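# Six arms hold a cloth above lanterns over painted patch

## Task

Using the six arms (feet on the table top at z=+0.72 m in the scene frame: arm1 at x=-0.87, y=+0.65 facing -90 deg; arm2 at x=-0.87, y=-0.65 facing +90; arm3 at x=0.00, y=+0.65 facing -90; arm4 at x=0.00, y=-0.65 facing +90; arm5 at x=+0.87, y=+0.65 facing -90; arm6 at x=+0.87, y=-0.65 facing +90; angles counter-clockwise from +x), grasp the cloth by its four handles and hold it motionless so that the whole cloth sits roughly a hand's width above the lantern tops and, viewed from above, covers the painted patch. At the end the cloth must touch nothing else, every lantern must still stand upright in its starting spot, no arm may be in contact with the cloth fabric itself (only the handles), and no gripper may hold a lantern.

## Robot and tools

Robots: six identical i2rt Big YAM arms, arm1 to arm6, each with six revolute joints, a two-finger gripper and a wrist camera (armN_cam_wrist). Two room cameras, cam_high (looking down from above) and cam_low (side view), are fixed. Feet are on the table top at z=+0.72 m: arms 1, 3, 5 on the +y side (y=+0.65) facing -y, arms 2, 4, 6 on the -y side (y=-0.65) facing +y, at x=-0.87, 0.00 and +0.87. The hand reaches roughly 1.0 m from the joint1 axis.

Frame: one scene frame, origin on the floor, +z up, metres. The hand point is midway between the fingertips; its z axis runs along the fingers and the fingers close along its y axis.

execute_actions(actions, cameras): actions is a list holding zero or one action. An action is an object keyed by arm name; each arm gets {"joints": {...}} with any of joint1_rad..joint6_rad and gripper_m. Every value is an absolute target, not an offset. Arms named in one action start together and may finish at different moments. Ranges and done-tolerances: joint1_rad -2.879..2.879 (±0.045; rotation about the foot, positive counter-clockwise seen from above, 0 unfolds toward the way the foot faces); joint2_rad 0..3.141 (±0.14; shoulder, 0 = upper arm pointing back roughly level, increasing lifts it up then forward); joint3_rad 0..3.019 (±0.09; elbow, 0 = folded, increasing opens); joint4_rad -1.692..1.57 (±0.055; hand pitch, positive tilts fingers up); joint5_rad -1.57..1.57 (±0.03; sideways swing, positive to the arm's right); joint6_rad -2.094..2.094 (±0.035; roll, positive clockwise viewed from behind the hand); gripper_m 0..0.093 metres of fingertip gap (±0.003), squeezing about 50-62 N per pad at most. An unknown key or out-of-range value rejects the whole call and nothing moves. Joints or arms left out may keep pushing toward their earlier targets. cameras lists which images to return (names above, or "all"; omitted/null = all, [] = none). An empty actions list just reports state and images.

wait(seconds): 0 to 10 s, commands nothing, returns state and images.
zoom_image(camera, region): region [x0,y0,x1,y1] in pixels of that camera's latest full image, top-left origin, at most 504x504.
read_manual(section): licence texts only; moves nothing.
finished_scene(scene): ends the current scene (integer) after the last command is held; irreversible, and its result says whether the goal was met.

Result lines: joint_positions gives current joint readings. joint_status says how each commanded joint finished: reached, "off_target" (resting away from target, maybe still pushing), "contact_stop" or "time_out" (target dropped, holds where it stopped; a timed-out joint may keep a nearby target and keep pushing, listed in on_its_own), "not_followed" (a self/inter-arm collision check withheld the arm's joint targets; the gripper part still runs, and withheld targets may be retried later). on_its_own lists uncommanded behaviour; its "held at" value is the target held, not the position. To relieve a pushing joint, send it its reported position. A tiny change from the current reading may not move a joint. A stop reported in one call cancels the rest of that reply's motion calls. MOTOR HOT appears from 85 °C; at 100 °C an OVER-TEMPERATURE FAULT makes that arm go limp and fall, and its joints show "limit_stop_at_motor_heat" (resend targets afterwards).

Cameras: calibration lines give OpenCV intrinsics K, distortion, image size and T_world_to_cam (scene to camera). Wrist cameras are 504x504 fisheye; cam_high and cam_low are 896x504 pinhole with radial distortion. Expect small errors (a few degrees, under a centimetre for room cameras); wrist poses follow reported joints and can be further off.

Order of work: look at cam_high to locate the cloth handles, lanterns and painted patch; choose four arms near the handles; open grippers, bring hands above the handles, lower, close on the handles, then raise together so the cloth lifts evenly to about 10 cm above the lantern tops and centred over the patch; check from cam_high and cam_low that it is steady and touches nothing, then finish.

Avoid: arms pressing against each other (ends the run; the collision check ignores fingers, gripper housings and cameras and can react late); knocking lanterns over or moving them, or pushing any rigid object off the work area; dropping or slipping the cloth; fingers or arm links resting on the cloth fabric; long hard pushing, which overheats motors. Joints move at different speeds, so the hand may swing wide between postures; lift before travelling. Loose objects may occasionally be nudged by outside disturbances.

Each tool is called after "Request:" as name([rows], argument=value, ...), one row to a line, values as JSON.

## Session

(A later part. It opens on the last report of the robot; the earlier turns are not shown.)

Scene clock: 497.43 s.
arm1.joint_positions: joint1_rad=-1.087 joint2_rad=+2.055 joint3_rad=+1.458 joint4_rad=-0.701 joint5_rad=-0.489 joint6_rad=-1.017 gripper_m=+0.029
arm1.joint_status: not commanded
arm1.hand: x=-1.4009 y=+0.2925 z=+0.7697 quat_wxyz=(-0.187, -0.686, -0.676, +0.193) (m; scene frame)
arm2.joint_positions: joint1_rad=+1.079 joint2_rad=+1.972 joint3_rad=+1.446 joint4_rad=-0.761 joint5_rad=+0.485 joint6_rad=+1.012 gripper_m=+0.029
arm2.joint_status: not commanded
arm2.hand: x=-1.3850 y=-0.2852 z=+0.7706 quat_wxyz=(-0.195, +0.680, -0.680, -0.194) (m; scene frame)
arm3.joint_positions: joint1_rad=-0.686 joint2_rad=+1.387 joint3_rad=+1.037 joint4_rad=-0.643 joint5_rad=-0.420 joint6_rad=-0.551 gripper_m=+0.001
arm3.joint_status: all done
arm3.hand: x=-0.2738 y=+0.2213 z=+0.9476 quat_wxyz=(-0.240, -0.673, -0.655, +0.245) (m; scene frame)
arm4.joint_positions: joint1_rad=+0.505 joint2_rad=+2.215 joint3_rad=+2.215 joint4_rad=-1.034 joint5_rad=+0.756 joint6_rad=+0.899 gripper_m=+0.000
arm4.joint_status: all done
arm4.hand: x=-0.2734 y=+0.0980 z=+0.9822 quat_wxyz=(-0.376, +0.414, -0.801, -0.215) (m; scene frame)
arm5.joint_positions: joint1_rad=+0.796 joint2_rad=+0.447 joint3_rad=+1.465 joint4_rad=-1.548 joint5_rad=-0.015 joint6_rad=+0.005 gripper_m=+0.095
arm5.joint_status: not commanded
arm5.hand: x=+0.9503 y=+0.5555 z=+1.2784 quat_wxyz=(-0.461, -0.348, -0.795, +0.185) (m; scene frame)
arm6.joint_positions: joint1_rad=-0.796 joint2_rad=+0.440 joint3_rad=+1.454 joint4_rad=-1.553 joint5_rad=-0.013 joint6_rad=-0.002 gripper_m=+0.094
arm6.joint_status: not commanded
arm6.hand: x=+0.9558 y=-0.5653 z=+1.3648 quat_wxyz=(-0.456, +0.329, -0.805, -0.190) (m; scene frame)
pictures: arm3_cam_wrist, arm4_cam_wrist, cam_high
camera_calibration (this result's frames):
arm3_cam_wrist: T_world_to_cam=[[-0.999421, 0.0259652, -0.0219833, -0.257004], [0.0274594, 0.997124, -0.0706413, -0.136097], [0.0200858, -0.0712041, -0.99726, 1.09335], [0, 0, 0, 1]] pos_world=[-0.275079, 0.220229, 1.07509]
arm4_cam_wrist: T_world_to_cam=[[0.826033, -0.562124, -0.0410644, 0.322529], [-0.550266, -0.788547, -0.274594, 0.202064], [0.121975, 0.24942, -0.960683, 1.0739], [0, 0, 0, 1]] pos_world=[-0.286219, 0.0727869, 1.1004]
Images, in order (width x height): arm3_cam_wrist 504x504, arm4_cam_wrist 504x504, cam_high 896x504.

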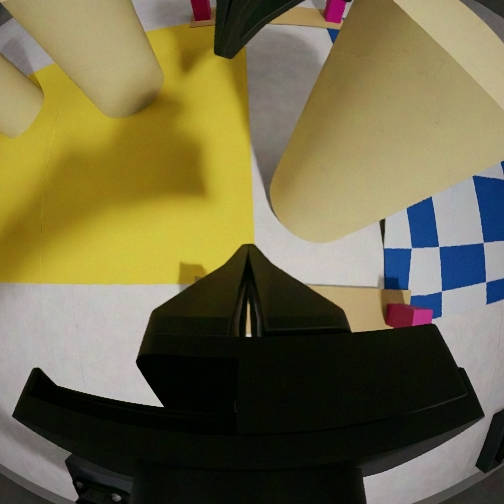

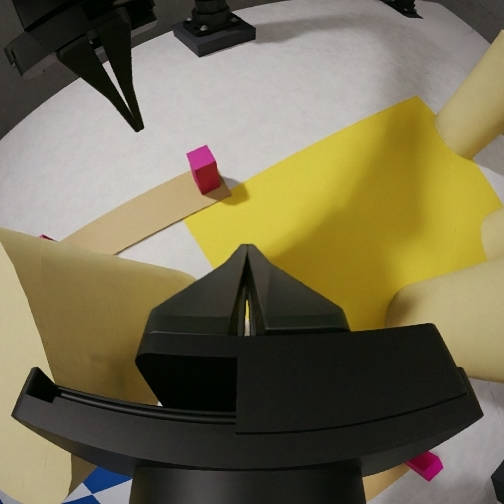

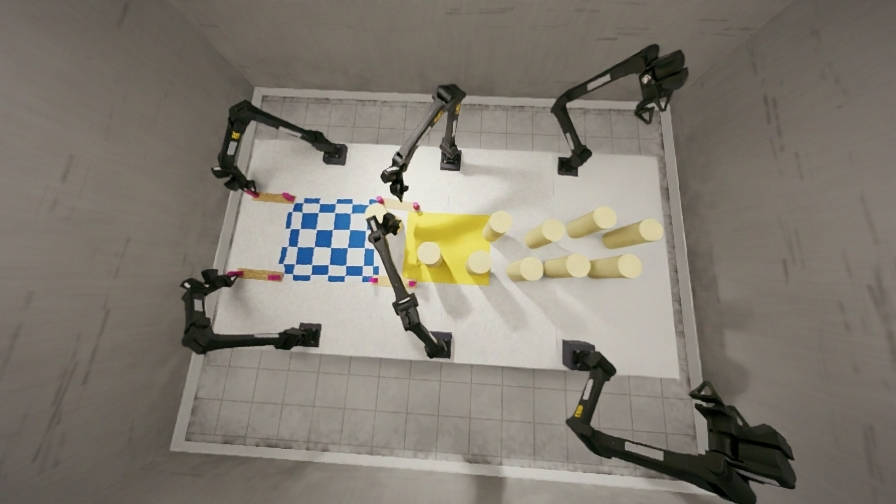

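Request:
zoom_image(camera="cam_high", region=[330, 160, 470, 300])

Request:
execute_actions(actions=[])

Region (330, 160, 470, 300) of cam_high's 896x504 image, scaled by 3.600, with more detail than that image has.

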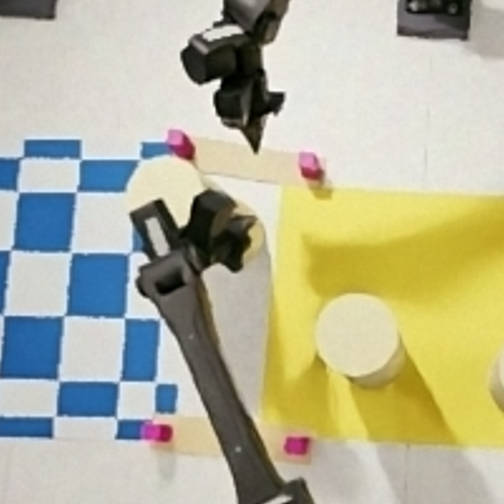

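Scene clock: 499.37 s.
arm1.joint_positions: joint1_rad=-1.087 joint2_rad=+2.055 joint3_rad=+1.458 joint4_rad=-0.701 joint5_rad=-0.489 joint6_rad=-1.017 gripper_m=+0.029
arm1.joint_status: not commanded
arm1.hand: x=-1.4009 y=+0.2925 z=+0.7697 quat_wxyz=(-0.187, -0.686, -0.676, +0.193) (m; scene frame)
arm2.joint_positions: joint1_rad=+1.079 joint2_rad=+1.972 joint3_rad=+1.446 joint4_rad=-0.761 joint5_rad=+0.485 joint6_rad=+1.012 gripper_m=+0.029
arm2.joint_status: not commanded
arm2.hand: x=-1.3850 y=-0.2852 z=+0.7706 quat_wxyz=(-0.195, +0.680, -0.680, -0.194) (m; scene frame)
arm3.joint_positions: joint1_rad=-0.686 joint2_rad=+1.387 joint3_rad=+1.037 joint4_rad=-0.643 joint5_rad=-0.420 joint6_rad=-0.551 gripper_m=+0.001
arm3.joint_status: all done
arm3.hand: x=-0.2738 y=+0.2213 z=+0.9476 quat_wxyz=(-0.240, -0.673, -0.655, +0.245) (m; scene frame)
arm4.joint_positions: joint1_rad=+0.505 joint2_rad=+2.215 joint3_rad=+2.215 joint4_rad=-1.034 joint5_rad=+0.756 joint6_rad=+0.899 gripper_m=+0.000
arm4.joint_status: all done
arm4.hand: x=-0.2734 y=+0.0980 z=+0.9822 quat_wxyz=(-0.376, +0.414, -0.801, -0.215) (m; scene frame)
arm5.joint_positions: joint1_rad=+0.796 joint2_rad=+0.447 joint3_rad=+1.465 joint4_rad=-1.548 joint5_rad=-0.015 joint6_rad=+0.005 gripper_m=+0.095
arm5.joint_status: not commanded
arm5.hand: x=+0.9503 y=+0.5555 z=+1.2784 quat_wxyz=(-0.461, -0.348, -0.795, +0.185) (m; scene frame)
arm6.joint_positions: joint1_rad=-0.796 joint2_rad=+0.440 joint3_rad=+1.454 joint4_rad=-1.553 joint5_rad=-0.013 joint6_rad=-0.002 gripper_m=+0.094
arm6.joint_status: not commanded
arm6.hand: x=+0.9558 y=-0.5653 z=+1.3648 quat_wxyz=(-0.456, +0.329, -0.805, -0.190) (m; scene frame)
pictures: arm1_cam_wrist, arm2_cam_wrist, arm3_cam_wrist, arm4_cam_wrist, arm5_cam_wrist, arm6_cam_wrist, cam_high, cam_low
camera_calibration (this result's frames):
arm1_cam_wrist: T_world_to_cam=[[-0.999821, 0.0188849, -0.00109669, -1.40254], [0.0187261, 0.996293, 0.0839614, -0.325873], [0.00267823, 0.0839259, -0.996468, 0.874977], [0, 0, 0, 1]] pos_world=[-1.39853, 0.277719, 0.89771]
arm2_cam_wrist: T_world_to_cam=[[0.99992, -0.00931925, 0.00851547, 1.37746], [-0.0100053, -0.996378, 0.0844398, -0.360784], [0.00769771, -0.0845182, -0.996392, 0.880015], [0, 0, 0, 1]] pos_world=[-1.38773, -0.272263, 0.895574]
arm3_cam_wrist: T_world_to_cam=[[-0.999421, 0.0259652, -0.0219833, -0.257004], [0.0274594, 0.997124, -0.0706413, -0.136097], [0.0200858, -0.0712041, -0.99726, 1.09335], [0, 0, 0, 1]] pos_world=[-0.275079, 0.220229, 1.07509]
arm4_cam_wrist: T_world_to_cam=[[0.826033, -0.562124, -0.0410644, 0.322529], [-0.550266, -0.788547, -0.274594, 0.202064], [0.121975, 0.24942, -0.960683, 1.0739], [0, 0, 0, 1]] pos_world=[-0.286219, 0.0727869, 1.1004]
arm5_cam_wrist: T_world_to_cam=[[-0.730902, -0.682353, -0.0132452, 1.08607], [-0.619461, 0.671431, -0.406753, 0.736878], [0.286443, -0.289092, -0.913442, 1.18032], [0, 0, 0, 1]] pos_world=[0.912181, 0.58754, 1.39227]
arm6_cam_wrist: T_world_to_cam=[[0.708537, -0.705652, -0.00560841, -1.06272], [-0.647823, -0.647279, -0.40169, 0.806418], [0.279823, 0.288245, -0.915759, 1.26614], [0, 0, 0, 1]] pos_world=[0.921099, -0.592892, 1.47745]
Images, in order (width x height): arm1_cam_wrist 504x504, arm2_cam_wrist 504x504, arm3_cam_wrist 504x504, arm4_cam_wrist 504x504, arm5_cam_wrist 504x504, arm6_cam_wrist 504x504, cam_high 896x504, cam_low 896x504.

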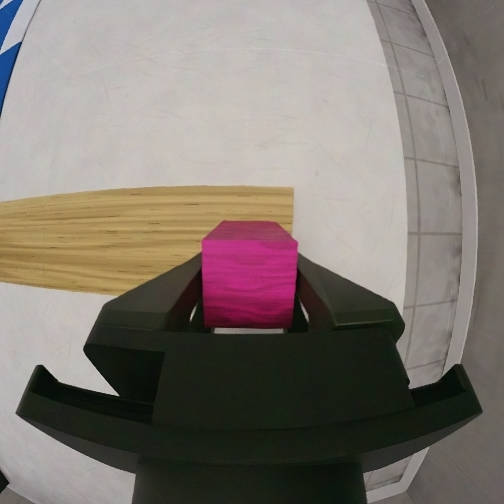

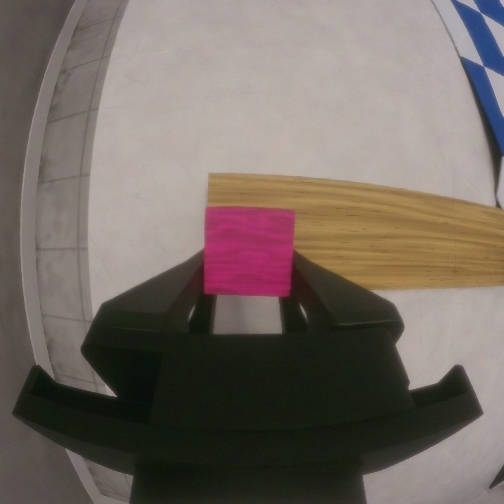

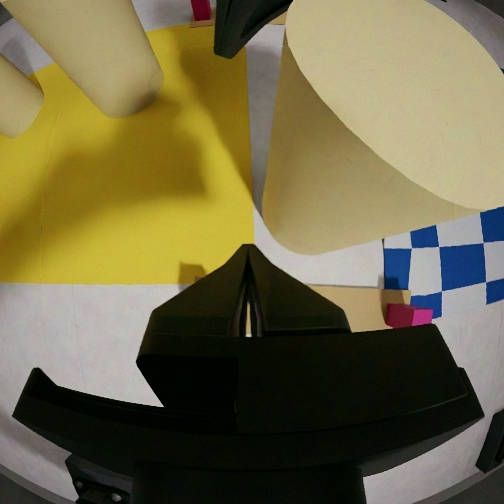

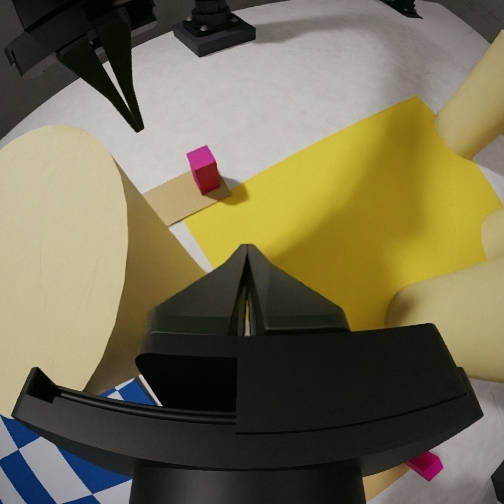

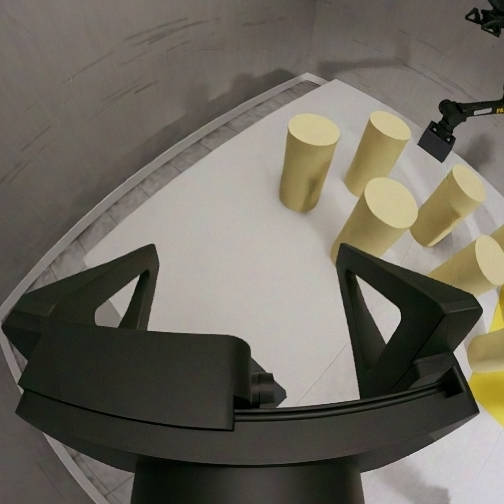

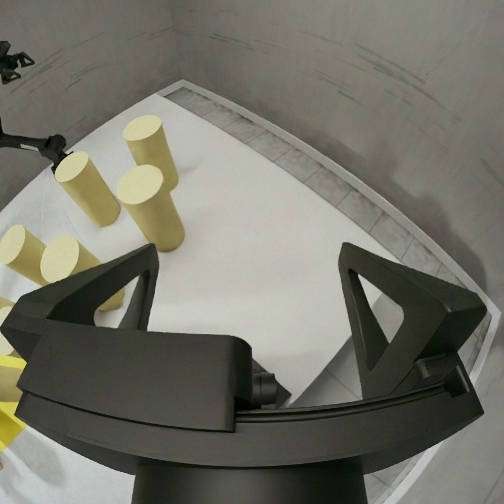

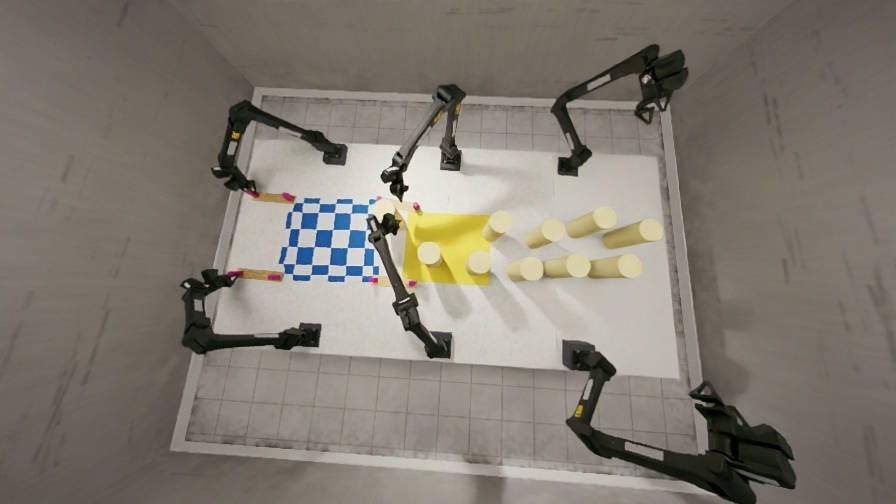

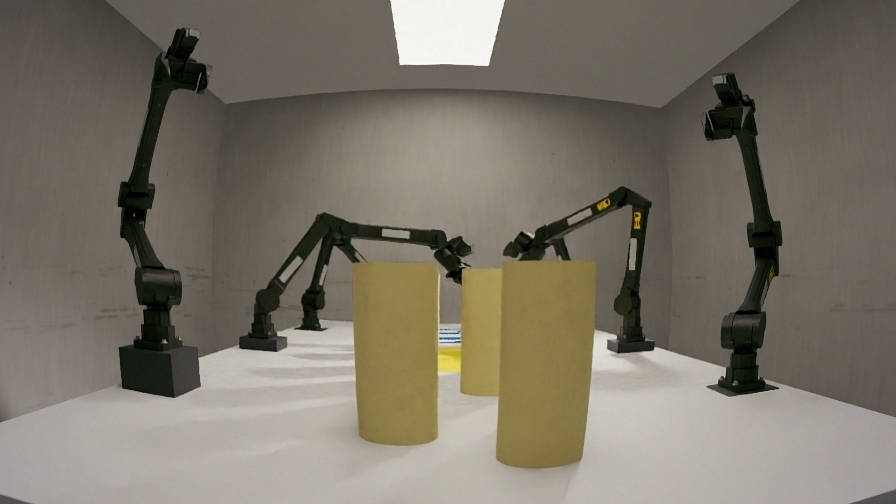

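Request:
execute_actions([
  {"arm4":{"joints":{"joint2_rad":1.8,"joint3_rad":2.0}},"arm3":{"joints":{"joint2_rad":1.2}}},
], cameras=["cam_high"])

Request:
execute_actions([
  {"arm4":{"joints":{"joint1_rad":0.6,"joint2_rad":1.3,"joint3_rad":1.3,"joint4_rad":-1.0,"joint5_rad":0.3,"joint6_rad":0.4,"gripper_m":0.06}},"arm3":{"joints":{"joint1_rad":-0.5,"joint2_rad":0.9,"joint3_rad":0.9,"gripper_m":0.06}}},
], cameras=["cam_high","arm3_cam_wrist","arm4_cam_wrist"])

Request:
zoom_image(camera="cam_high", region=[330, 160, 470, 300])

Scene clock: 507.47 s.
arm1.joint_positions: joint1_rad=-1.087 joint2_rad=+2.055 joint3_rad=+1.458 joint4_rad=-0.701 joint5_rad=-0.489 joint6_rad=-1.017 gripper_m=+0.029
arm1.joint_status: not commanded
arm1.hand: x=-1.4009 y=+0.2925 z=+0.7697 quat_wxyz=(-0.187, -0.686, -0.676, +0.193) (m; scene frame)
arm2.joint_positions: joint1_rad=+1.079 joint2_rad=+1.972 joint3_rad=+1.446 joint4_rad=-0.761 joint5_rad=+0.485 joint6_rad=+1.012 gripper_m=+0.029
arm2.joint_status: not commanded
arm2.hand: x=-1.3850 y=-0.2852 z=+0.7706 quat_wxyz=(-0.195, +0.680, -0.680, -0.194) (m; scene frame)
arm3.joint_positions: joint1_rad=-0.686 joint2_rad=+1.187 joint3_rad=+1.051 joint4_rad=-0.643 joint5_rad=-0.420 joint6_rad=-0.551 gripper_m=+0.001
arm3.joint_status: all done
arm3.hand: x=-0.2615 y=+0.2353 z=+1.0501 quat_wxyz=(-0.248, -0.633, -0.648, +0.344) (m; scene frame)
arm4.joint_positions: joint1_rad=+0.505 joint2_rad=+1.782 joint3_rad=+1.993 joint4_rad=-1.033 joint5_rad=+0.756 joint6_rad=+0.900 gripper_m=+0.000
arm4.joint_status: all done
arm4.hand: x=-0.2203 y=+0.0009 z=+1.1815 quat_wxyz=(-0.371, +0.366, -0.796, -0.309) (m; scene frame)
arm5.joint_positions: joint1_rad=+0.796 joint2_rad=+0.447 joint3_rad=+1.465 joint4_rad=-1.548 joint5_rad=-0.015 joint6_rad=+0.005 gripper_m=+0.095
arm5.joint_status: not commanded
arm5.hand: x=+0.9503 y=+0.5555 z=+1.2784 quat_wxyz=(-0.461, -0.348, -0.795, +0.185) (m; scene frame)
arm6.joint_positions: joint1_rad=-0.796 joint2_rad=+0.440 joint3_rad=+1.454 joint4_rad=-1.553 joint5_rad=-0.013 joint6_rad=-0.002 gripper_m=+0.094
arm6.joint_status: not commanded
arm6.hand: x=+0.9558 y=-0.5653 z=+1.3648 quat_wxyz=(-0.456, +0.329, -0.805, -0.190) (m; scene frame)
pictures: cam_high
Images, in order (width x height): cam_high 896x504.

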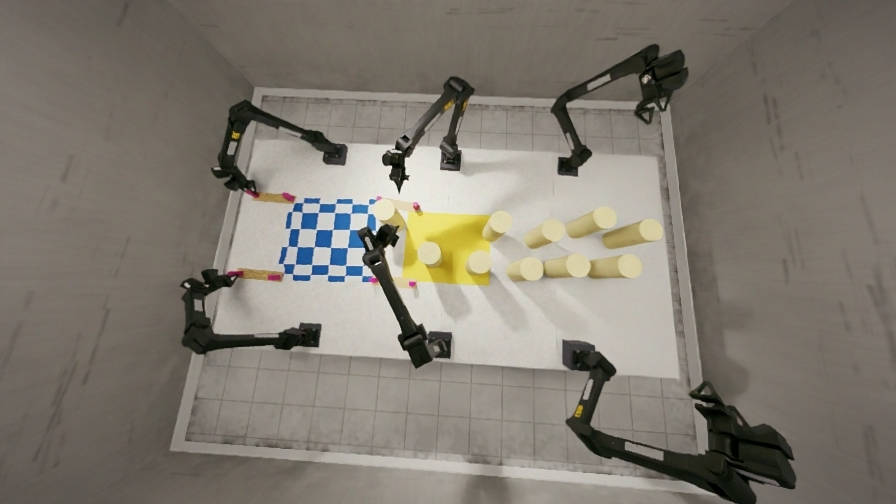

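Scene clock: 509.00 s.
arm1.joint_positions: joint1_rad=-1.087 joint2_rad=+2.055 joint3_rad=+1.458 joint4_rad=-0.701 joint5_rad=-0.489 joint6_rad=-1.017 gripper_m=+0.029
arm1.joint_status: not commanded
arm1.hand: x=-1.4009 y=+0.2925 z=+0.7697 quat_wxyz=(-0.187, -0.686, -0.676, +0.193) (m; scene frame)
arm2.joint_positions: joint1_rad=+1.079 joint2_rad=+1.972 joint3_rad=+1.446 joint4_rad=-0.761 joint5_rad=+0.485 joint6_rad=+1.012 gripper_m=+0.029
arm2.joint_status: not commanded
arm2.hand: x=-1.3850 y=-0.2852 z=+0.7706 quat_wxyz=(-0.195, +0.680, -0.680, -0.194) (m; scene frame)
arm3.joint_positions: joint1_rad=-0.492 joint2_rad=+0.889 joint3_rad=+0.905 joint4_rad=-0.643 joint5_rad=-0.422 joint6_rad=-0.552 gripper_m=+0.060
arm3.joint_status: all done
arm3.hand: x=-0.1367 y=+0.2632 z=+1.0947 quat_wxyz=(-0.291, -0.534, -0.694, +0.385) (m; scene frame)
arm4.joint_positions: joint1_rad=+0.611 joint2_rad=+1.294 joint3_rad=+1.292 joint4_rad=-1.007 joint5_rad=+0.303 joint6_rad=+0.413 gripper_m=+0.060
arm4.joint_status: all done
arm4.hand: x=-0.2379 y=-0.2153 z=+1.0725 quat_wxyz=(-0.214, +0.707, -0.636, -0.224) (m; scene frame)
arm5.joint_positions: joint1_rad=+0.796 joint2_rad=+0.447 joint3_rad=+1.465 joint4_rad=-1.548 joint5_rad=-0.015 joint6_rad=+0.005 gripper_m=+0.095
arm5.joint_status: not commanded
arm5.hand: x=+0.9503 y=+0.5555 z=+1.2784 quat_wxyz=(-0.461, -0.348, -0.795, +0.185) (m; scene frame)
arm6.joint_positions: joint1_rad=-0.796 joint2_rad=+0.440 joint3_rad=+1.454 joint4_rad=-1.553 joint5_rad=-0.013 joint6_rad=-0.002 gripper_m=+0.094
arm6.joint_status: not commanded
arm6.hand: x=+0.9558 y=-0.5653 z=+1.3648 quat_wxyz=(-0.456, +0.329, -0.805, -0.190) (m; scene frame)
pictures: arm3_cam_wrist, arm4_cam_wrist, cam_high
camera_calibration (this result's frames):
arm3_cam_wrist: T_world_to_cam=[[-0.968638, -0.140066, 0.205237, -0.31867], [-0.205343, 0.916322, -0.343786, 0.117127], [-0.139911, -0.375148, -0.916345, 1.20977], [0, 0, 0, 1]] pos_world=[-0.115365, 0.301882, 1.21424]
arm4_cam_wrist: T_world_to_cam=[[0.994907, 0.100411, 0.00876588, 0.250216], [0.100529, -0.994831, -0.014298, -0.16943], [0.0072849, 0.0151064, -0.999859, 1.19874], [0, 0, 0, 1]] pos_world=[-0.240642, -0.211787, 1.19396]
Images, in order (width x height): arm3_cam_wrist 504x504, arm4_cam_wrist 504x504, cam_high 896x504.

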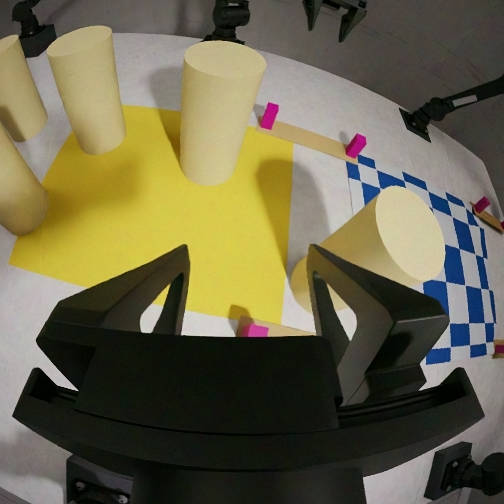

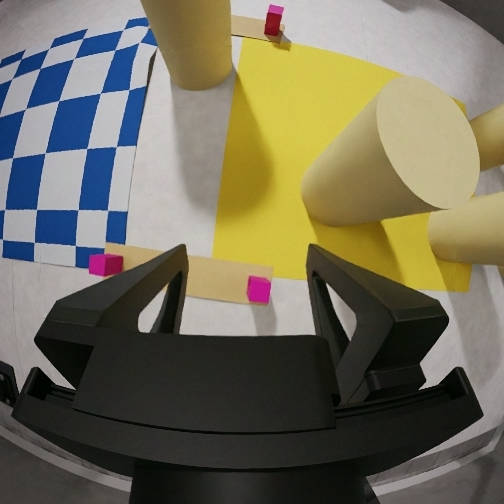

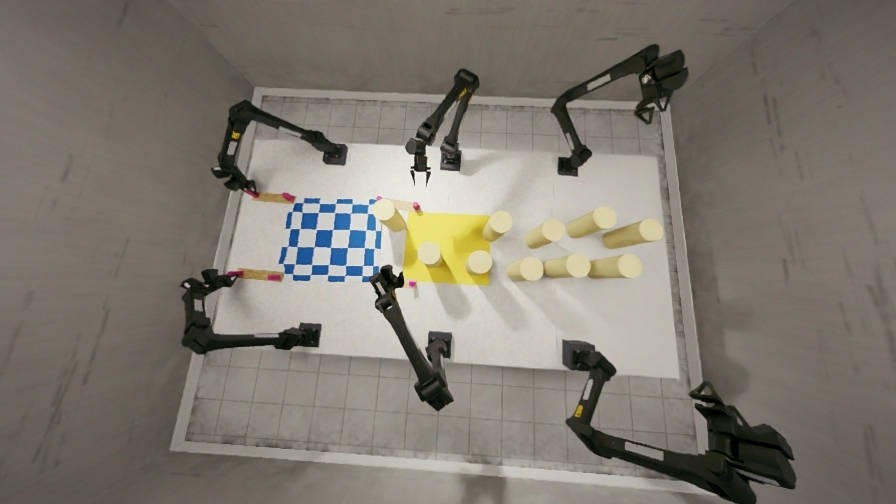

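Region (330, 160, 470, 300) of cam_high's 896x504 image, scaled by 3.600, with more detail than that image has.

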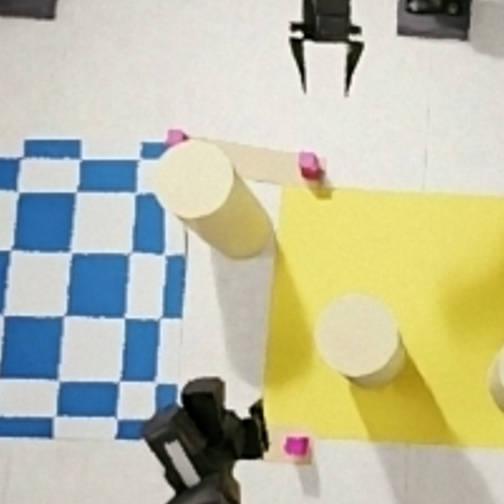

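Request:
execute_actions([
  {"arm3":{"joints":{"joint1_rad":-1.115,"joint2_rad":1.3,"joint3_rad":0.84,"joint4_rad":-0.3,"joint5_rad":-0.916,"joint6_rad":-0.763}},"arm4":{"joints":{"joint2_rad":0.9,"joint3_rad":1.2}}},
], cameras=["cam_high","arm3_cam_wrist"])

Scene clock: 527.40 s.
arm1.joint_positions: joint1_rad=-1.087 joint2_rad=+2.055 joint3_rad=+1.458 joint4_rad=-0.701 joint5_rad=-0.489 joint6_rad=-1.017 gripper_m=+0.029
arm1.joint_status: not commanded
arm1.hand: x=-1.4009 y=+0.2925 z=+0.7697 quat_wxyz=(-0.187, -0.686, -0.676, +0.193) (m; scene frame)
arm2.joint_positions: joint1_rad=+1.079 joint2_rad=+1.972 joint3_rad=+1.446 joint4_rad=-0.761 joint5_rad=+0.485 joint6_rad=+1.012 gripper_m=+0.029
arm2.joint_status: not commanded
arm2.hand: x=-1.3850 y=-0.2852 z=+0.7706 quat_wxyz=(-0.195, +0.680, -0.680, -0.194) (m; scene frame)
arm3.joint_positions: joint1_rad=-1.118 joint2_rad=+1.312 joint3_rad=+0.843 joint4_rad=-0.323 joint5_rad=-0.913 joint6_rad=-0.750 gripper_m=+0.060
arm3.joint_status: all done
arm3.hand: x=-0.3576 y=+0.3355 z=+0.9710 quat_wxyz=(-0.348, -0.595, -0.602, +0.402) (m; scene frame)
arm4.joint_positions: joint1_rad=+0.611 joint2_rad=+0.892 joint3_rad=+1.183 joint4_rad=-1.006 joint5_rad=+0.303 joint6_rad=+0.411 gripper_m=+0.060
arm4.joint_status: all done
arm4.hand: x=-0.1754 y=-0.3056 z=+1.1824 quat_wxyz=(-0.244, +0.655, -0.620, -0.357) (m; scene frame)
arm5.joint_positions: joint1_rad=+0.796 joint2_rad=+0.447 joint3_rad=+1.465 joint4_rad=-1.548 joint5_rad=-0.015 joint6_rad=+0.005 gripper_m=+0.095
arm5.joint_status: not commanded
arm5.hand: x=+0.9503 y=+0.5555 z=+1.2784 quat_wxyz=(-0.461, -0.348, -0.795, +0.185) (m; scene frame)
arm6.joint_positions: joint1_rad=-0.796 joint2_rad=+0.440 joint3_rad=+1.454 joint4_rad=-1.553 joint5_rad=-0.013 joint6_rad=-0.002 gripper_m=+0.094
arm6.joint_status: not commanded
arm6.hand: x=+0.9558 y=-0.5653 z=+1.3648 quat_wxyz=(-0.456, +0.329, -0.805, -0.190) (m; scene frame)
pictures: arm3_cam_wrist, cam_high
camera_calibration (this result's frames):
arm3_cam_wrist: T_world_to_cam=[[-0.99838, 0.0234288, 0.0518475, -0.413693], [-0.00369064, 0.882692, -0.469937, 0.168885], [-0.0567754, -0.469367, -0.881176, 1.11984], [0, 0, 0, 1]] pos_world=[-0.34882, 0.386237, 1.08759]
Images, in order (width x height): arm3_cam_wrist 504x504, cam_high 896x504.

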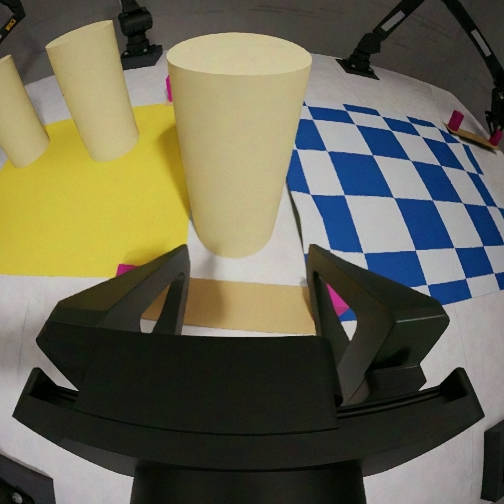

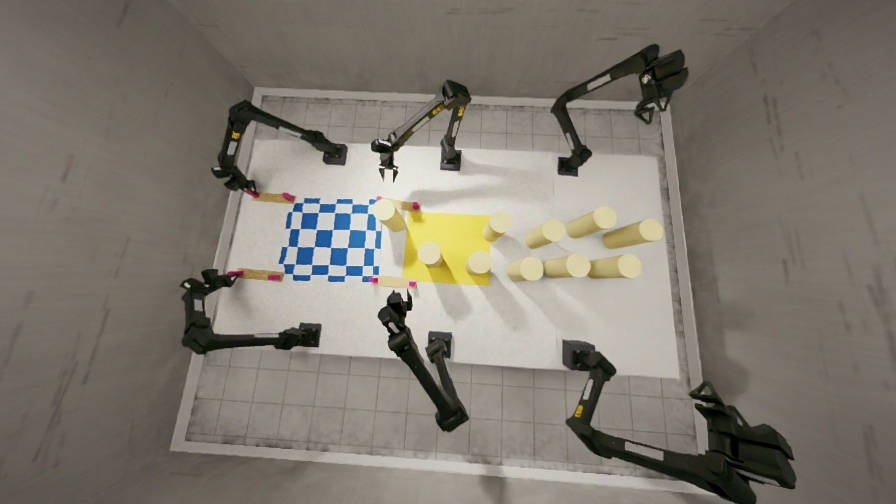

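Request:
execute_actions([
  {"arm3":{"joints":{"joint1_rad":-0.93,"joint2_rad":1.76,"joint3_rad":0.80,"joint4_rad":0.28,"joint5_rad":-0.754,"joint6_rad":-0.522}}},
], cameras=["cam_high","arm3_cam_wrist"])

Scene clock: 536.13 s.
arm1.joint_positions: joint1_rad=-1.087 joint2_rad=+2.055 joint3_rad=+1.458 joint4_rad=-0.701 joint5_rad=-0.489 joint6_rad=-1.017 gripper_m=+0.029
arm1.joint_status: not commanded
arm1.hand: x=-1.4009 y=+0.2925 z=+0.7697 quat_wxyz=(-0.187, -0.686, -0.676, +0.193) (m; scene frame)
arm2.joint_positions: joint1_rad=+1.079 joint2_rad=+1.972 joint3_rad=+1.446 joint4_rad=-0.761 joint5_rad=+0.485 joint6_rad=+1.012 gripper_m=+0.029
arm2.joint_status: not commanded
arm2.hand: x=-1.3850 y=-0.2852 z=+0.7706 quat_wxyz=(-0.195, +0.680, -0.680, -0.194) (m; scene frame)
arm3.joint_positions: joint1_rad=-0.921 joint2_rad=+1.770 joint3_rad=+0.799 joint4_rad=+0.255 joint5_rad=-0.755 joint6_rad=-0.536 gripper_m=+0.060
arm3.joint_status: all done
arm3.hand: x=-0.3589 y=+0.2435 z=+0.7998 quat_wxyz=(-0.352, -0.622, -0.593, +0.371) (m; scene frame)
arm4.joint_positions: joint1_rad=+0.611 joint2_rad=+0.892 joint3_rad=+1.183 joint4_rad=-1.006 joint5_rad=+0.303 joint6_rad=+0.411 gripper_m=+0.060
arm4.joint_status: not commanded
arm4.hand: x=-0.1754 y=-0.3056 z=+1.1824 quat_wxyz=(-0.244, +0.655, -0.620, -0.357) (m; scene frame)
arm5.joint_positions: joint1_rad=+0.796 joint2_rad=+0.447 joint3_rad=+1.465 joint4_rad=-1.548 joint5_rad=-0.015 joint6_rad=+0.005 gripper_m=+0.095
arm5.joint_status: not commanded
arm5.hand: x=+0.9503 y=+0.5555 z=+1.2784 quat_wxyz=(-0.461, -0.348, -0.795, +0.185) (m; scene frame)
arm6.joint_positions: joint1_rad=-0.796 joint2_rad=+0.440 joint3_rad=+1.454 joint4_rad=-1.553 joint5_rad=-0.013 joint6_rad=-0.002 gripper_m=+0.094
arm6.joint_status: not commanded
arm6.hand: x=+0.9558 y=-0.5653 z=+1.3648 quat_wxyz=(-0.456, +0.329, -0.805, -0.190) (m; scene frame)
pictures: arm3_cam_wrist, cam_high
camera_calibration (this result's frames):
arm3_cam_wrist: T_world_to_cam=[[-0.999099, 0.0392184, -0.0162287, -0.353646], [0.0423859, 0.902005, -0.42964, 0.149228], [-0.0022114, -0.42994, -0.902855, 0.953018], [0, 0, 0, 1]] pos_world=[-0.357545, 0.289006, 0.918811]
Images, in order (width x height): arm3_cam_wrist 504x504, cam_high 896x504.

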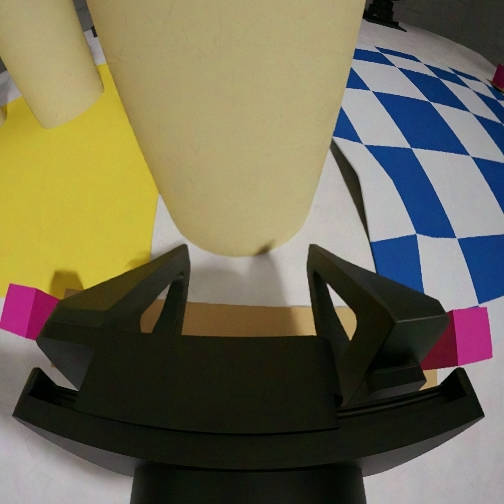

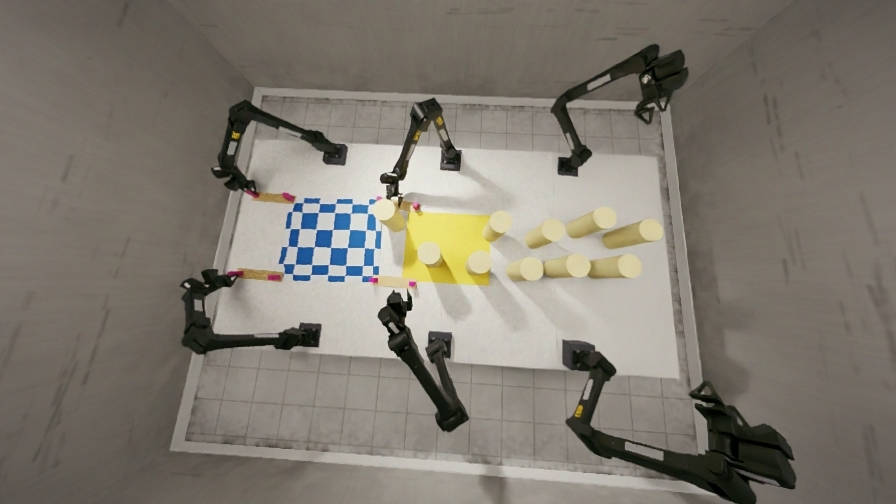

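Request:
execute_actions([
  {"arm3":{"joints":{"joint1_rad":-0.83,"joint2_rad":1.82,"joint3_rad":0.885,"joint4_rad":0.31,"joint5_rad":-0.71,"joint6_rad":-0.48}}},
], cameras=["cam_high","arm3_cam_wrist"])

Scene clock: 539.77 s.
arm1.joint_positions: joint1_rad=-1.087 joint2_rad=+2.055 joint3_rad=+1.458 joint4_rad=-0.701 joint5_rad=-0.489 joint6_rad=-1.017 gripper_m=+0.029
arm1.joint_status: not commanded
arm1.hand: x=-1.4009 y=+0.2925 z=+0.7697 quat_wxyz=(-0.187, -0.686, -0.676, +0.193) (m; scene frame)
arm2.joint_positions: joint1_rad=+1.079 joint2_rad=+1.972 joint3_rad=+1.446 joint4_rad=-0.761 joint5_rad=+0.485 joint6_rad=+1.012 gripper_m=+0.029
arm2.joint_status: not commanded
arm2.hand: x=-1.3850 y=-0.2852 z=+0.7706 quat_wxyz=(-0.195, +0.680, -0.680, -0.194) (m; scene frame)
arm3.joint_positions: joint1_rad=-0.823 joint2_rad=+1.810 joint3_rad=+0.843 joint4_rad=+0.286 joint5_rad=-0.712 joint6_rad=-0.493 gripper_m=+0.060
arm3.joint_status: all done
arm3.hand: x=-0.3389 y=+0.1989 z=+0.7967 quat_wxyz=(-0.359, -0.607, -0.608, +0.365) (m; scene frame)
arm4.joint_positions: joint1_rad=+0.611 joint2_rad=+0.892 joint3_rad=+1.183 joint4_rad=-1.006 joint5_rad=+0.303 joint6_rad=+0.411 gripper_m=+0.060
arm4.joint_status: not commanded
arm4.hand: x=-0.1754 y=-0.3056 z=+1.1824 quat_wxyz=(-0.244, +0.655, -0.620, -0.357) (m; scene frame)
arm5.joint_positions: joint1_rad=+0.796 joint2_rad=+0.447 joint3_rad=+1.465 joint4_rad=-1.548 joint5_rad=-0.015 joint6_rad=+0.005 gripper_m=+0.095
arm5.joint_status: not commanded
arm5.hand: x=+0.9503 y=+0.5555 z=+1.2784 quat_wxyz=(-0.461, -0.348, -0.795, +0.185) (m; scene frame)
arm6.joint_positions: joint1_rad=-0.796 joint2_rad=+0.440 joint3_rad=+1.454 joint4_rad=-1.553 joint5_rad=-0.013 joint6_rad=-0.002 gripper_m=+0.094
arm6.joint_status: not commanded
arm6.hand: x=+0.9558 y=-0.5653 z=+1.3648 quat_wxyz=(-0.456, +0.329, -0.805, -0.190) (m; scene frame)
pictures: arm3_cam_wrist, cam_high
camera_calibration (this result's frames):
arm3_cam_wrist: T_world_to_cam=[[-0.999946, -0.00489772, -0.0091423, -0.329084], [-0.000486545, 0.902659, -0.430357, 0.173215], [0.0103601, -0.43033, -0.902612, 0.935322], [0, 0, 0, 1]] pos_world=[-0.338672, 0.244531, 0.915769]
Images, in order (width x height): arm3_cam_wrist 504x504, cam_high 896x504.

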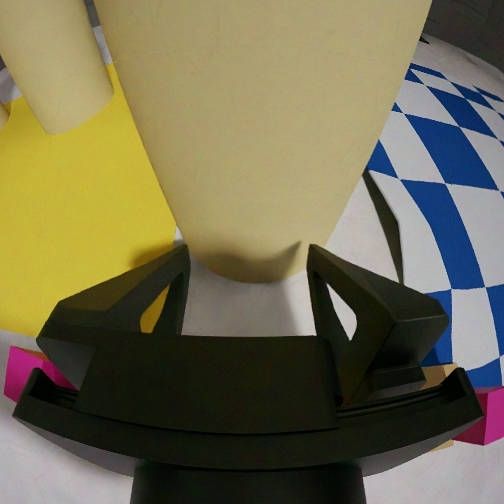

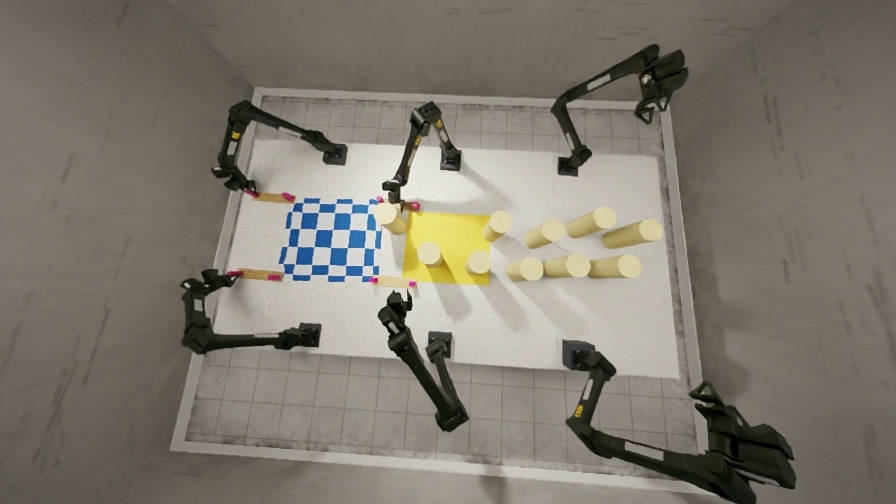

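Request:
execute_actions([
  {"arm3":{"joints":{"joint1_rad":-0.775,"joint2_rad":1.855,"joint3_rad":0.95,"joint4_rad":0.32,"joint5_rad":-0.665,"joint6_rad":-0.435}}},
], cameras=["cam_high","arm3_cam_wrist"])

Scene clock: 542.60 s.
arm1.joint_positions: joint1_rad=-1.087 joint2_rad=+2.055 joint3_rad=+1.458 joint4_rad=-0.701 joint5_rad=-0.489 joint6_rad=-1.017 gripper_m=+0.029
arm1.joint_status: not commanded
arm1.hand: x=-1.4009 y=+0.2925 z=+0.7697 quat_wxyz=(-0.187, -0.686, -0.676, +0.193) (m; scene frame)
arm2.joint_positions: joint1_rad=+1.079 joint2_rad=+1.972 joint3_rad=+1.446 joint4_rad=-0.761 joint5_rad=+0.485 joint6_rad=+1.012 gripper_m=+0.029
arm2.joint_status: not commanded
arm2.hand: x=-1.3850 y=-0.2852 z=+0.7706 quat_wxyz=(-0.195, +0.680, -0.680, -0.194) (m; scene frame)
arm3.joint_positions: joint1_rad=-0.777 joint2_rad=+1.845 joint3_rad=+0.909 joint4_rad=+0.297 joint5_rad=-0.667 joint6_rad=-0.449 gripper_m=+0.060
arm3.joint_status: all done
arm3.hand: x=-0.3440 y=+0.1661 z=+0.8020 quat_wxyz=(-0.357, -0.606, -0.605, +0.373) (m; scene frame)
arm4.joint_positions: joint1_rad=+0.611 joint2_rad=+0.892 joint3_rad=+1.183 joint4_rad=-1.006 joint5_rad=+0.303 joint6_rad=+0.411 gripper_m=+0.060
arm4.joint_status: not commanded
arm4.hand: x=-0.1754 y=-0.3056 z=+1.1824 quat_wxyz=(-0.244, +0.655, -0.620, -0.357) (m; scene frame)
arm5.joint_positions: joint1_rad=+0.796 joint2_rad=+0.447 joint3_rad=+1.465 joint4_rad=-1.548 joint5_rad=-0.015 joint6_rad=+0.005 gripper_m=+0.095
arm5.joint_status: not commanded
arm5.hand: x=+0.9503 y=+0.5555 z=+1.2784 quat_wxyz=(-0.461, -0.348, -0.795, +0.185) (m; scene frame)
arm6.joint_positions: joint1_rad=-0.796 joint2_rad=+0.440 joint3_rad=+1.454 joint4_rad=-1.553 joint5_rad=-0.013 joint6_rad=-0.002 gripper_m=+0.094
arm6.joint_status: not commanded
arm6.hand: x=+0.9558 y=-0.5653 z=+1.3648 quat_wxyz=(-0.456, +0.329, -0.805, -0.190) (m; scene frame)
pictures: arm3_cam_wrist, cam_high
camera_calibration (this result's frames):
arm3_cam_wrist: T_world_to_cam=[[-0.999987, 0.0048772, 0.00113532, -0.344167], [0.00388412, 0.898536, -0.438882, 0.214127], [-0.00316064, -0.438872, -0.898544, 0.919465], [0, 0, 0, 1]] pos_world=[-0.342088, 0.212805, 0.920547]
Images, in order (width x height): arm3_cam_wrist 504x504, cam_high 896x504.

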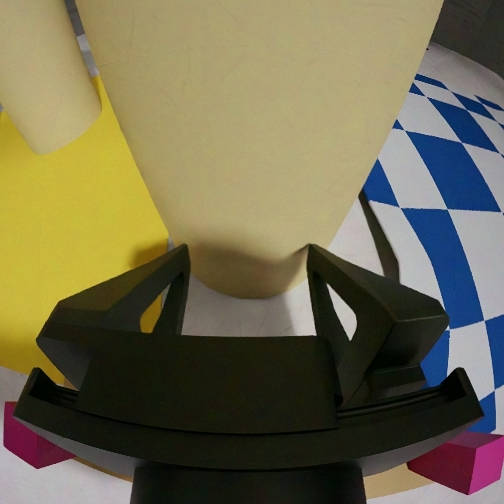

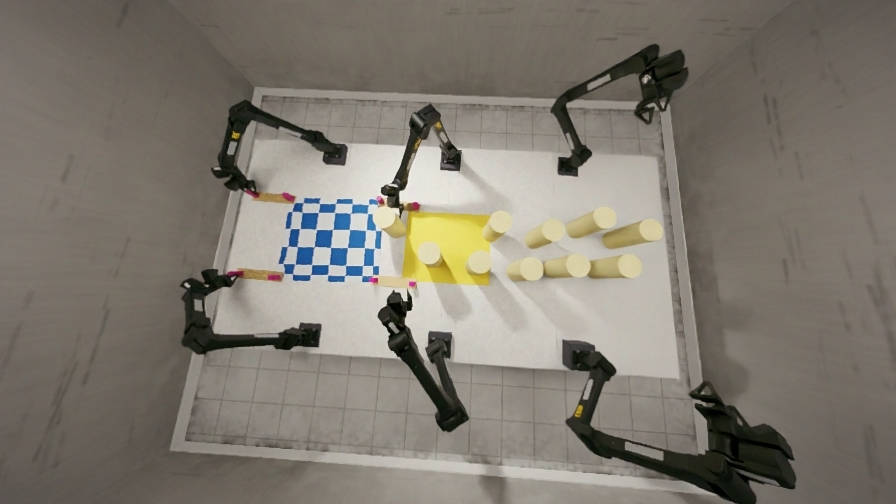

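Request:
execute_actions([
  {"arm3":{"joints":{"joint1_rad":-0.72,"joint2_rad":1.90,"joint3_rad":1.005,"joint4_rad":0.33,"joint5_rad":-0.62,"joint6_rad":-0.39}}},
], cameras=["cam_high","arm3_cam_wrist"])

Request:
zoom_image(camera="cam_high", region=[330, 160, 470, 300])

Scene clock: 546.07 s.
arm1.joint_positions: joint1_rad=-1.087 joint2_rad=+2.055 joint3_rad=+1.458 joint4_rad=-0.701 joint5_rad=-0.489 joint6_rad=-1.017 gripper_m=+0.029
arm1.joint_status: not commanded
arm1.hand: x=-1.4009 y=+0.2925 z=+0.7697 quat_wxyz=(-0.187, -0.686, -0.676, +0.193) (m; scene frame)
arm2.joint_positions: joint1_rad=+1.079 joint2_rad=+1.972 joint3_rad=+1.446 joint4_rad=-0.761 joint5_rad=+0.485 joint6_rad=+1.012 gripper_m=+0.029
arm2.joint_status: not commanded
arm2.hand: x=-1.3850 y=-0.2852 z=+0.7706 quat_wxyz=(-0.195, +0.680, -0.680, -0.194) (m; scene frame)
arm3.joint_positions: joint1_rad=-0.720 joint2_rad=+1.887 joint3_rad=+0.963 joint4_rad=+0.306 joint5_rad=-0.622 joint6_rad=-0.403 gripper_m=+0.060
arm3.joint_status: all done
arm3.hand: x=-0.3365 y=+0.1336 z=+0.7975 quat_wxyz=(-0.358, -0.608, -0.604, +0.370) (m; scene frame)
arm4.joint_positions: joint1_rad=+0.611 joint2_rad=+0.892 joint3_rad=+1.183 joint4_rad=-1.006 joint5_rad=+0.303 joint6_rad=+0.411 gripper_m=+0.060
arm4.joint_status: not commanded
arm4.hand: x=-0.1754 y=-0.3056 z=+1.1824 quat_wxyz=(-0.244, +0.655, -0.620, -0.357) (m; scene frame)
arm5.joint_positions: joint1_rad=+0.796 joint2_rad=+0.447 joint3_rad=+1.465 joint4_rad=-1.548 joint5_rad=-0.015 joint6_rad=+0.005 gripper_m=+0.095
arm5.joint_status: not commanded
arm5.hand: x=+0.9503 y=+0.5555 z=+1.2784 quat_wxyz=(-0.461, -0.348, -0.795, +0.185) (m; scene frame)
arm6.joint_positions: joint1_rad=-0.796 joint2_rad=+0.440 joint3_rad=+1.454 joint4_rad=-1.553 joint5_rad=-0.013 joint6_rad=-0.002 gripper_m=+0.094
arm6.joint_status: not commanded
arm6.hand: x=+0.9558 y=-0.5653 z=+1.3648 quat_wxyz=(-0.456, +0.329, -0.805, -0.190) (m; scene frame)
pictures: arm3_cam_wrist, cam_high
camera_calibration (this result's frames):
arm3_cam_wrist: T_world_to_cam=[[-0.999966, 0.0051021, -0.00652387, -0.330441], [0.00743499, 0.900051, -0.435722, 0.239843], [0.00364872, -0.435755, -0.900058, 0.90432], [0, 0, 0, 1]] pos_world=[-0.335513, 0.179878, 0.916289]
Images, in order (width x height): arm3_cam_wrist 504x504, cam_high 896x504.

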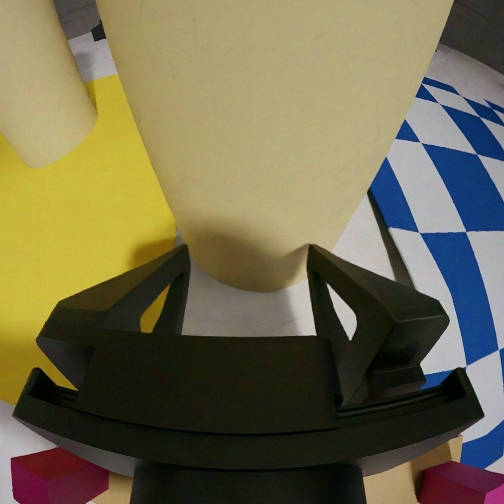

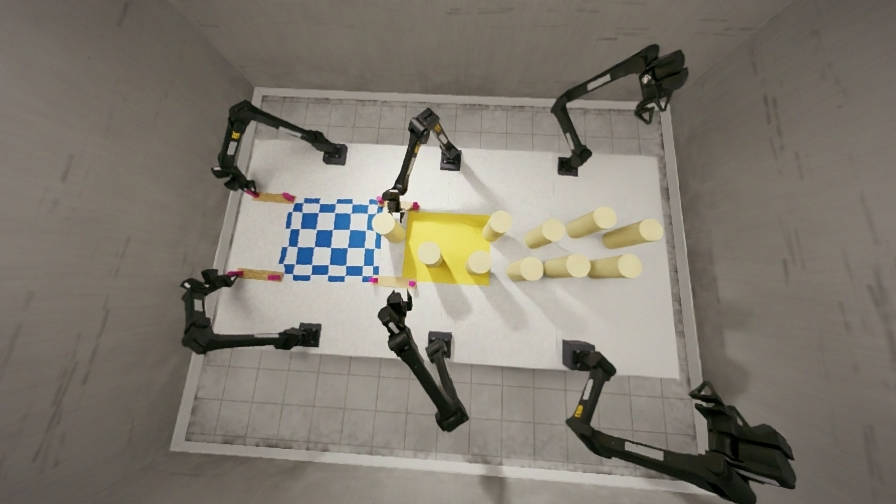

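Region (330, 160, 470, 300) of cam_high's 896x504 image, scaled by 3.600, with more detail than that image has.

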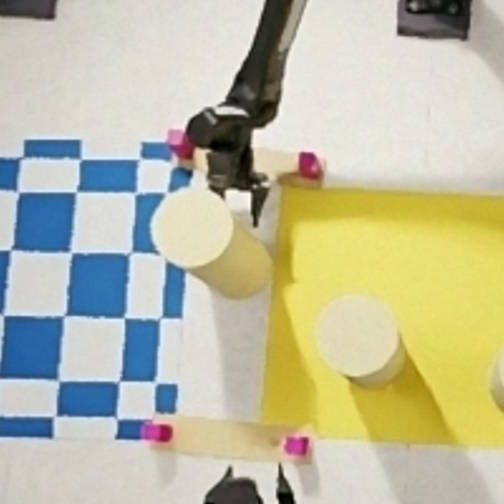

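Request:
execute_actions([
  {"arm3":{"joints":{"joint1_rad":-0.655,"joint2_rad":1.86,"joint3_rad":0.92,"joint5_rad":-0.57,"joint6_rad":-0.36}}},
], cameras=["cam_high","arm3_cam_wrist"])

Request:
zoom_image(camera="cam_high", region=[330, 160, 470, 300])

Scene clock: 550.87 s.
arm1.joint_positions: joint1_rad=-1.087 joint2_rad=+2.055 joint3_rad=+1.458 joint4_rad=-0.701 joint5_rad=-0.489 joint6_rad=-1.017 gripper_m=+0.029
arm1.joint_status: not commanded
arm1.hand: x=-1.4009 y=+0.2925 z=+0.7697 quat_wxyz=(-0.187, -0.686, -0.676, +0.193) (m; scene frame)
arm2.joint_positions: joint1_rad=+1.079 joint2_rad=+1.972 joint3_rad=+1.446 joint4_rad=-0.761 joint5_rad=+0.485 joint6_rad=+1.012 gripper_m=+0.029
arm2.joint_status: not commanded
arm2.hand: x=-1.3850 y=-0.2852 z=+0.7706 quat_wxyz=(-0.195, +0.680, -0.680, -0.194) (m; scene frame)
arm3.joint_positions: joint1_rad=-0.651 joint2_rad=+1.884 joint3_rad=+0.924 joint4_rad=+0.308 joint5_rad=-0.572 joint6_rad=-0.373 gripper_m=+0.060
arm3.joint_status: all done
arm3.hand: x=-0.2983 y=+0.1259 z=+0.7817 quat_wxyz=(-0.354, -0.616, -0.612, +0.347) (m; scene frame)
arm4.joint_positions: joint1_rad=+0.611 joint2_rad=+0.892 joint3_rad=+1.183 joint4_rad=-1.006 joint5_rad=+0.303 joint6_rad=+0.411 gripper_m=+0.060
arm4.joint_status: not commanded
arm4.hand: x=-0.1754 y=-0.3056 z=+1.1824 quat_wxyz=(-0.244, +0.655, -0.620, -0.357) (m; scene frame)
arm5.joint_positions: joint1_rad=+0.796 joint2_rad=+0.447 joint3_rad=+1.465 joint4_rad=-1.548 joint5_rad=-0.015 joint6_rad=+0.005 gripper_m=+0.095
arm5.joint_status: not commanded
arm5.hand: x=+0.9503 y=+0.5555 z=+1.2784 quat_wxyz=(-0.461, -0.348, -0.795, +0.185) (m; scene frame)
arm6.joint_positions: joint1_rad=-0.796 joint2_rad=+0.440 joint3_rad=+1.454 joint4_rad=-1.553 joint5_rad=-0.013 joint6_rad=-0.002 gripper_m=+0.094
arm6.joint_status: not commanded
arm6.hand: x=+0.9558 y=-0.5653 z=+1.3648 quat_wxyz=(-0.456, +0.329, -0.805, -0.190) (m; scene frame)
pictures: arm3_cam_wrist, cam_high
camera_calibration (this result's frames):
arm3_cam_wrist: T_world_to_cam=[[-0.999493, -0.00740428, -0.0309605, -0.271547], [0.00545434, 0.918359, -0.39571, 0.205378], [0.0313628, -0.395678, -0.917854, 0.903762], [0, 0, 0, 1]] pos_world=[-0.300874, 0.166978, 0.902384]
Images, in order (width x height): arm3_cam_wrist 504x504, cam_high 896x504.

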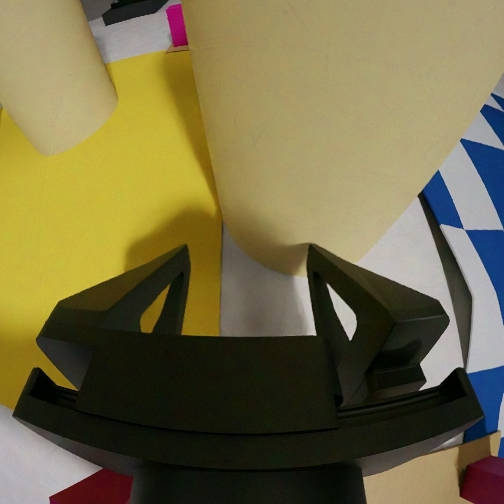

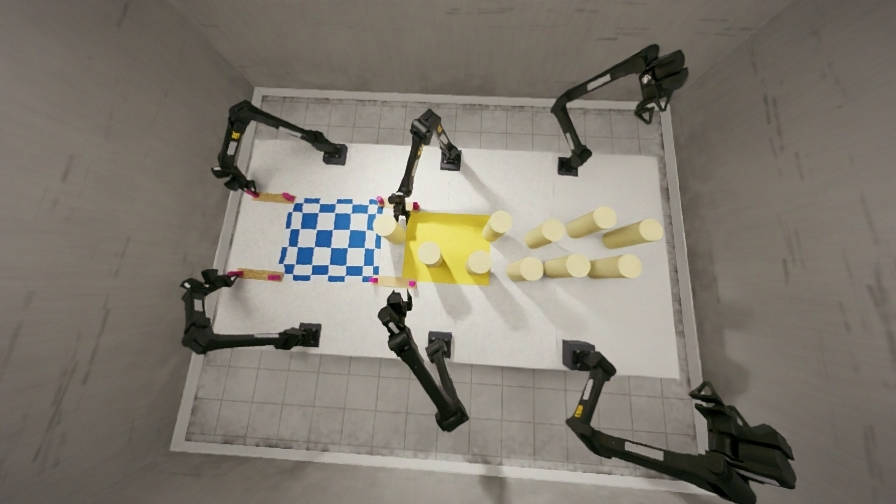

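Region (330, 160, 470, 300) of cam_high's 896x504 image, scaled by 3.600, with more detail than that image has.

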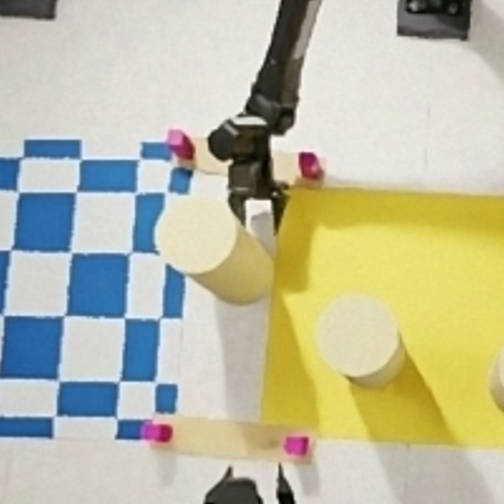

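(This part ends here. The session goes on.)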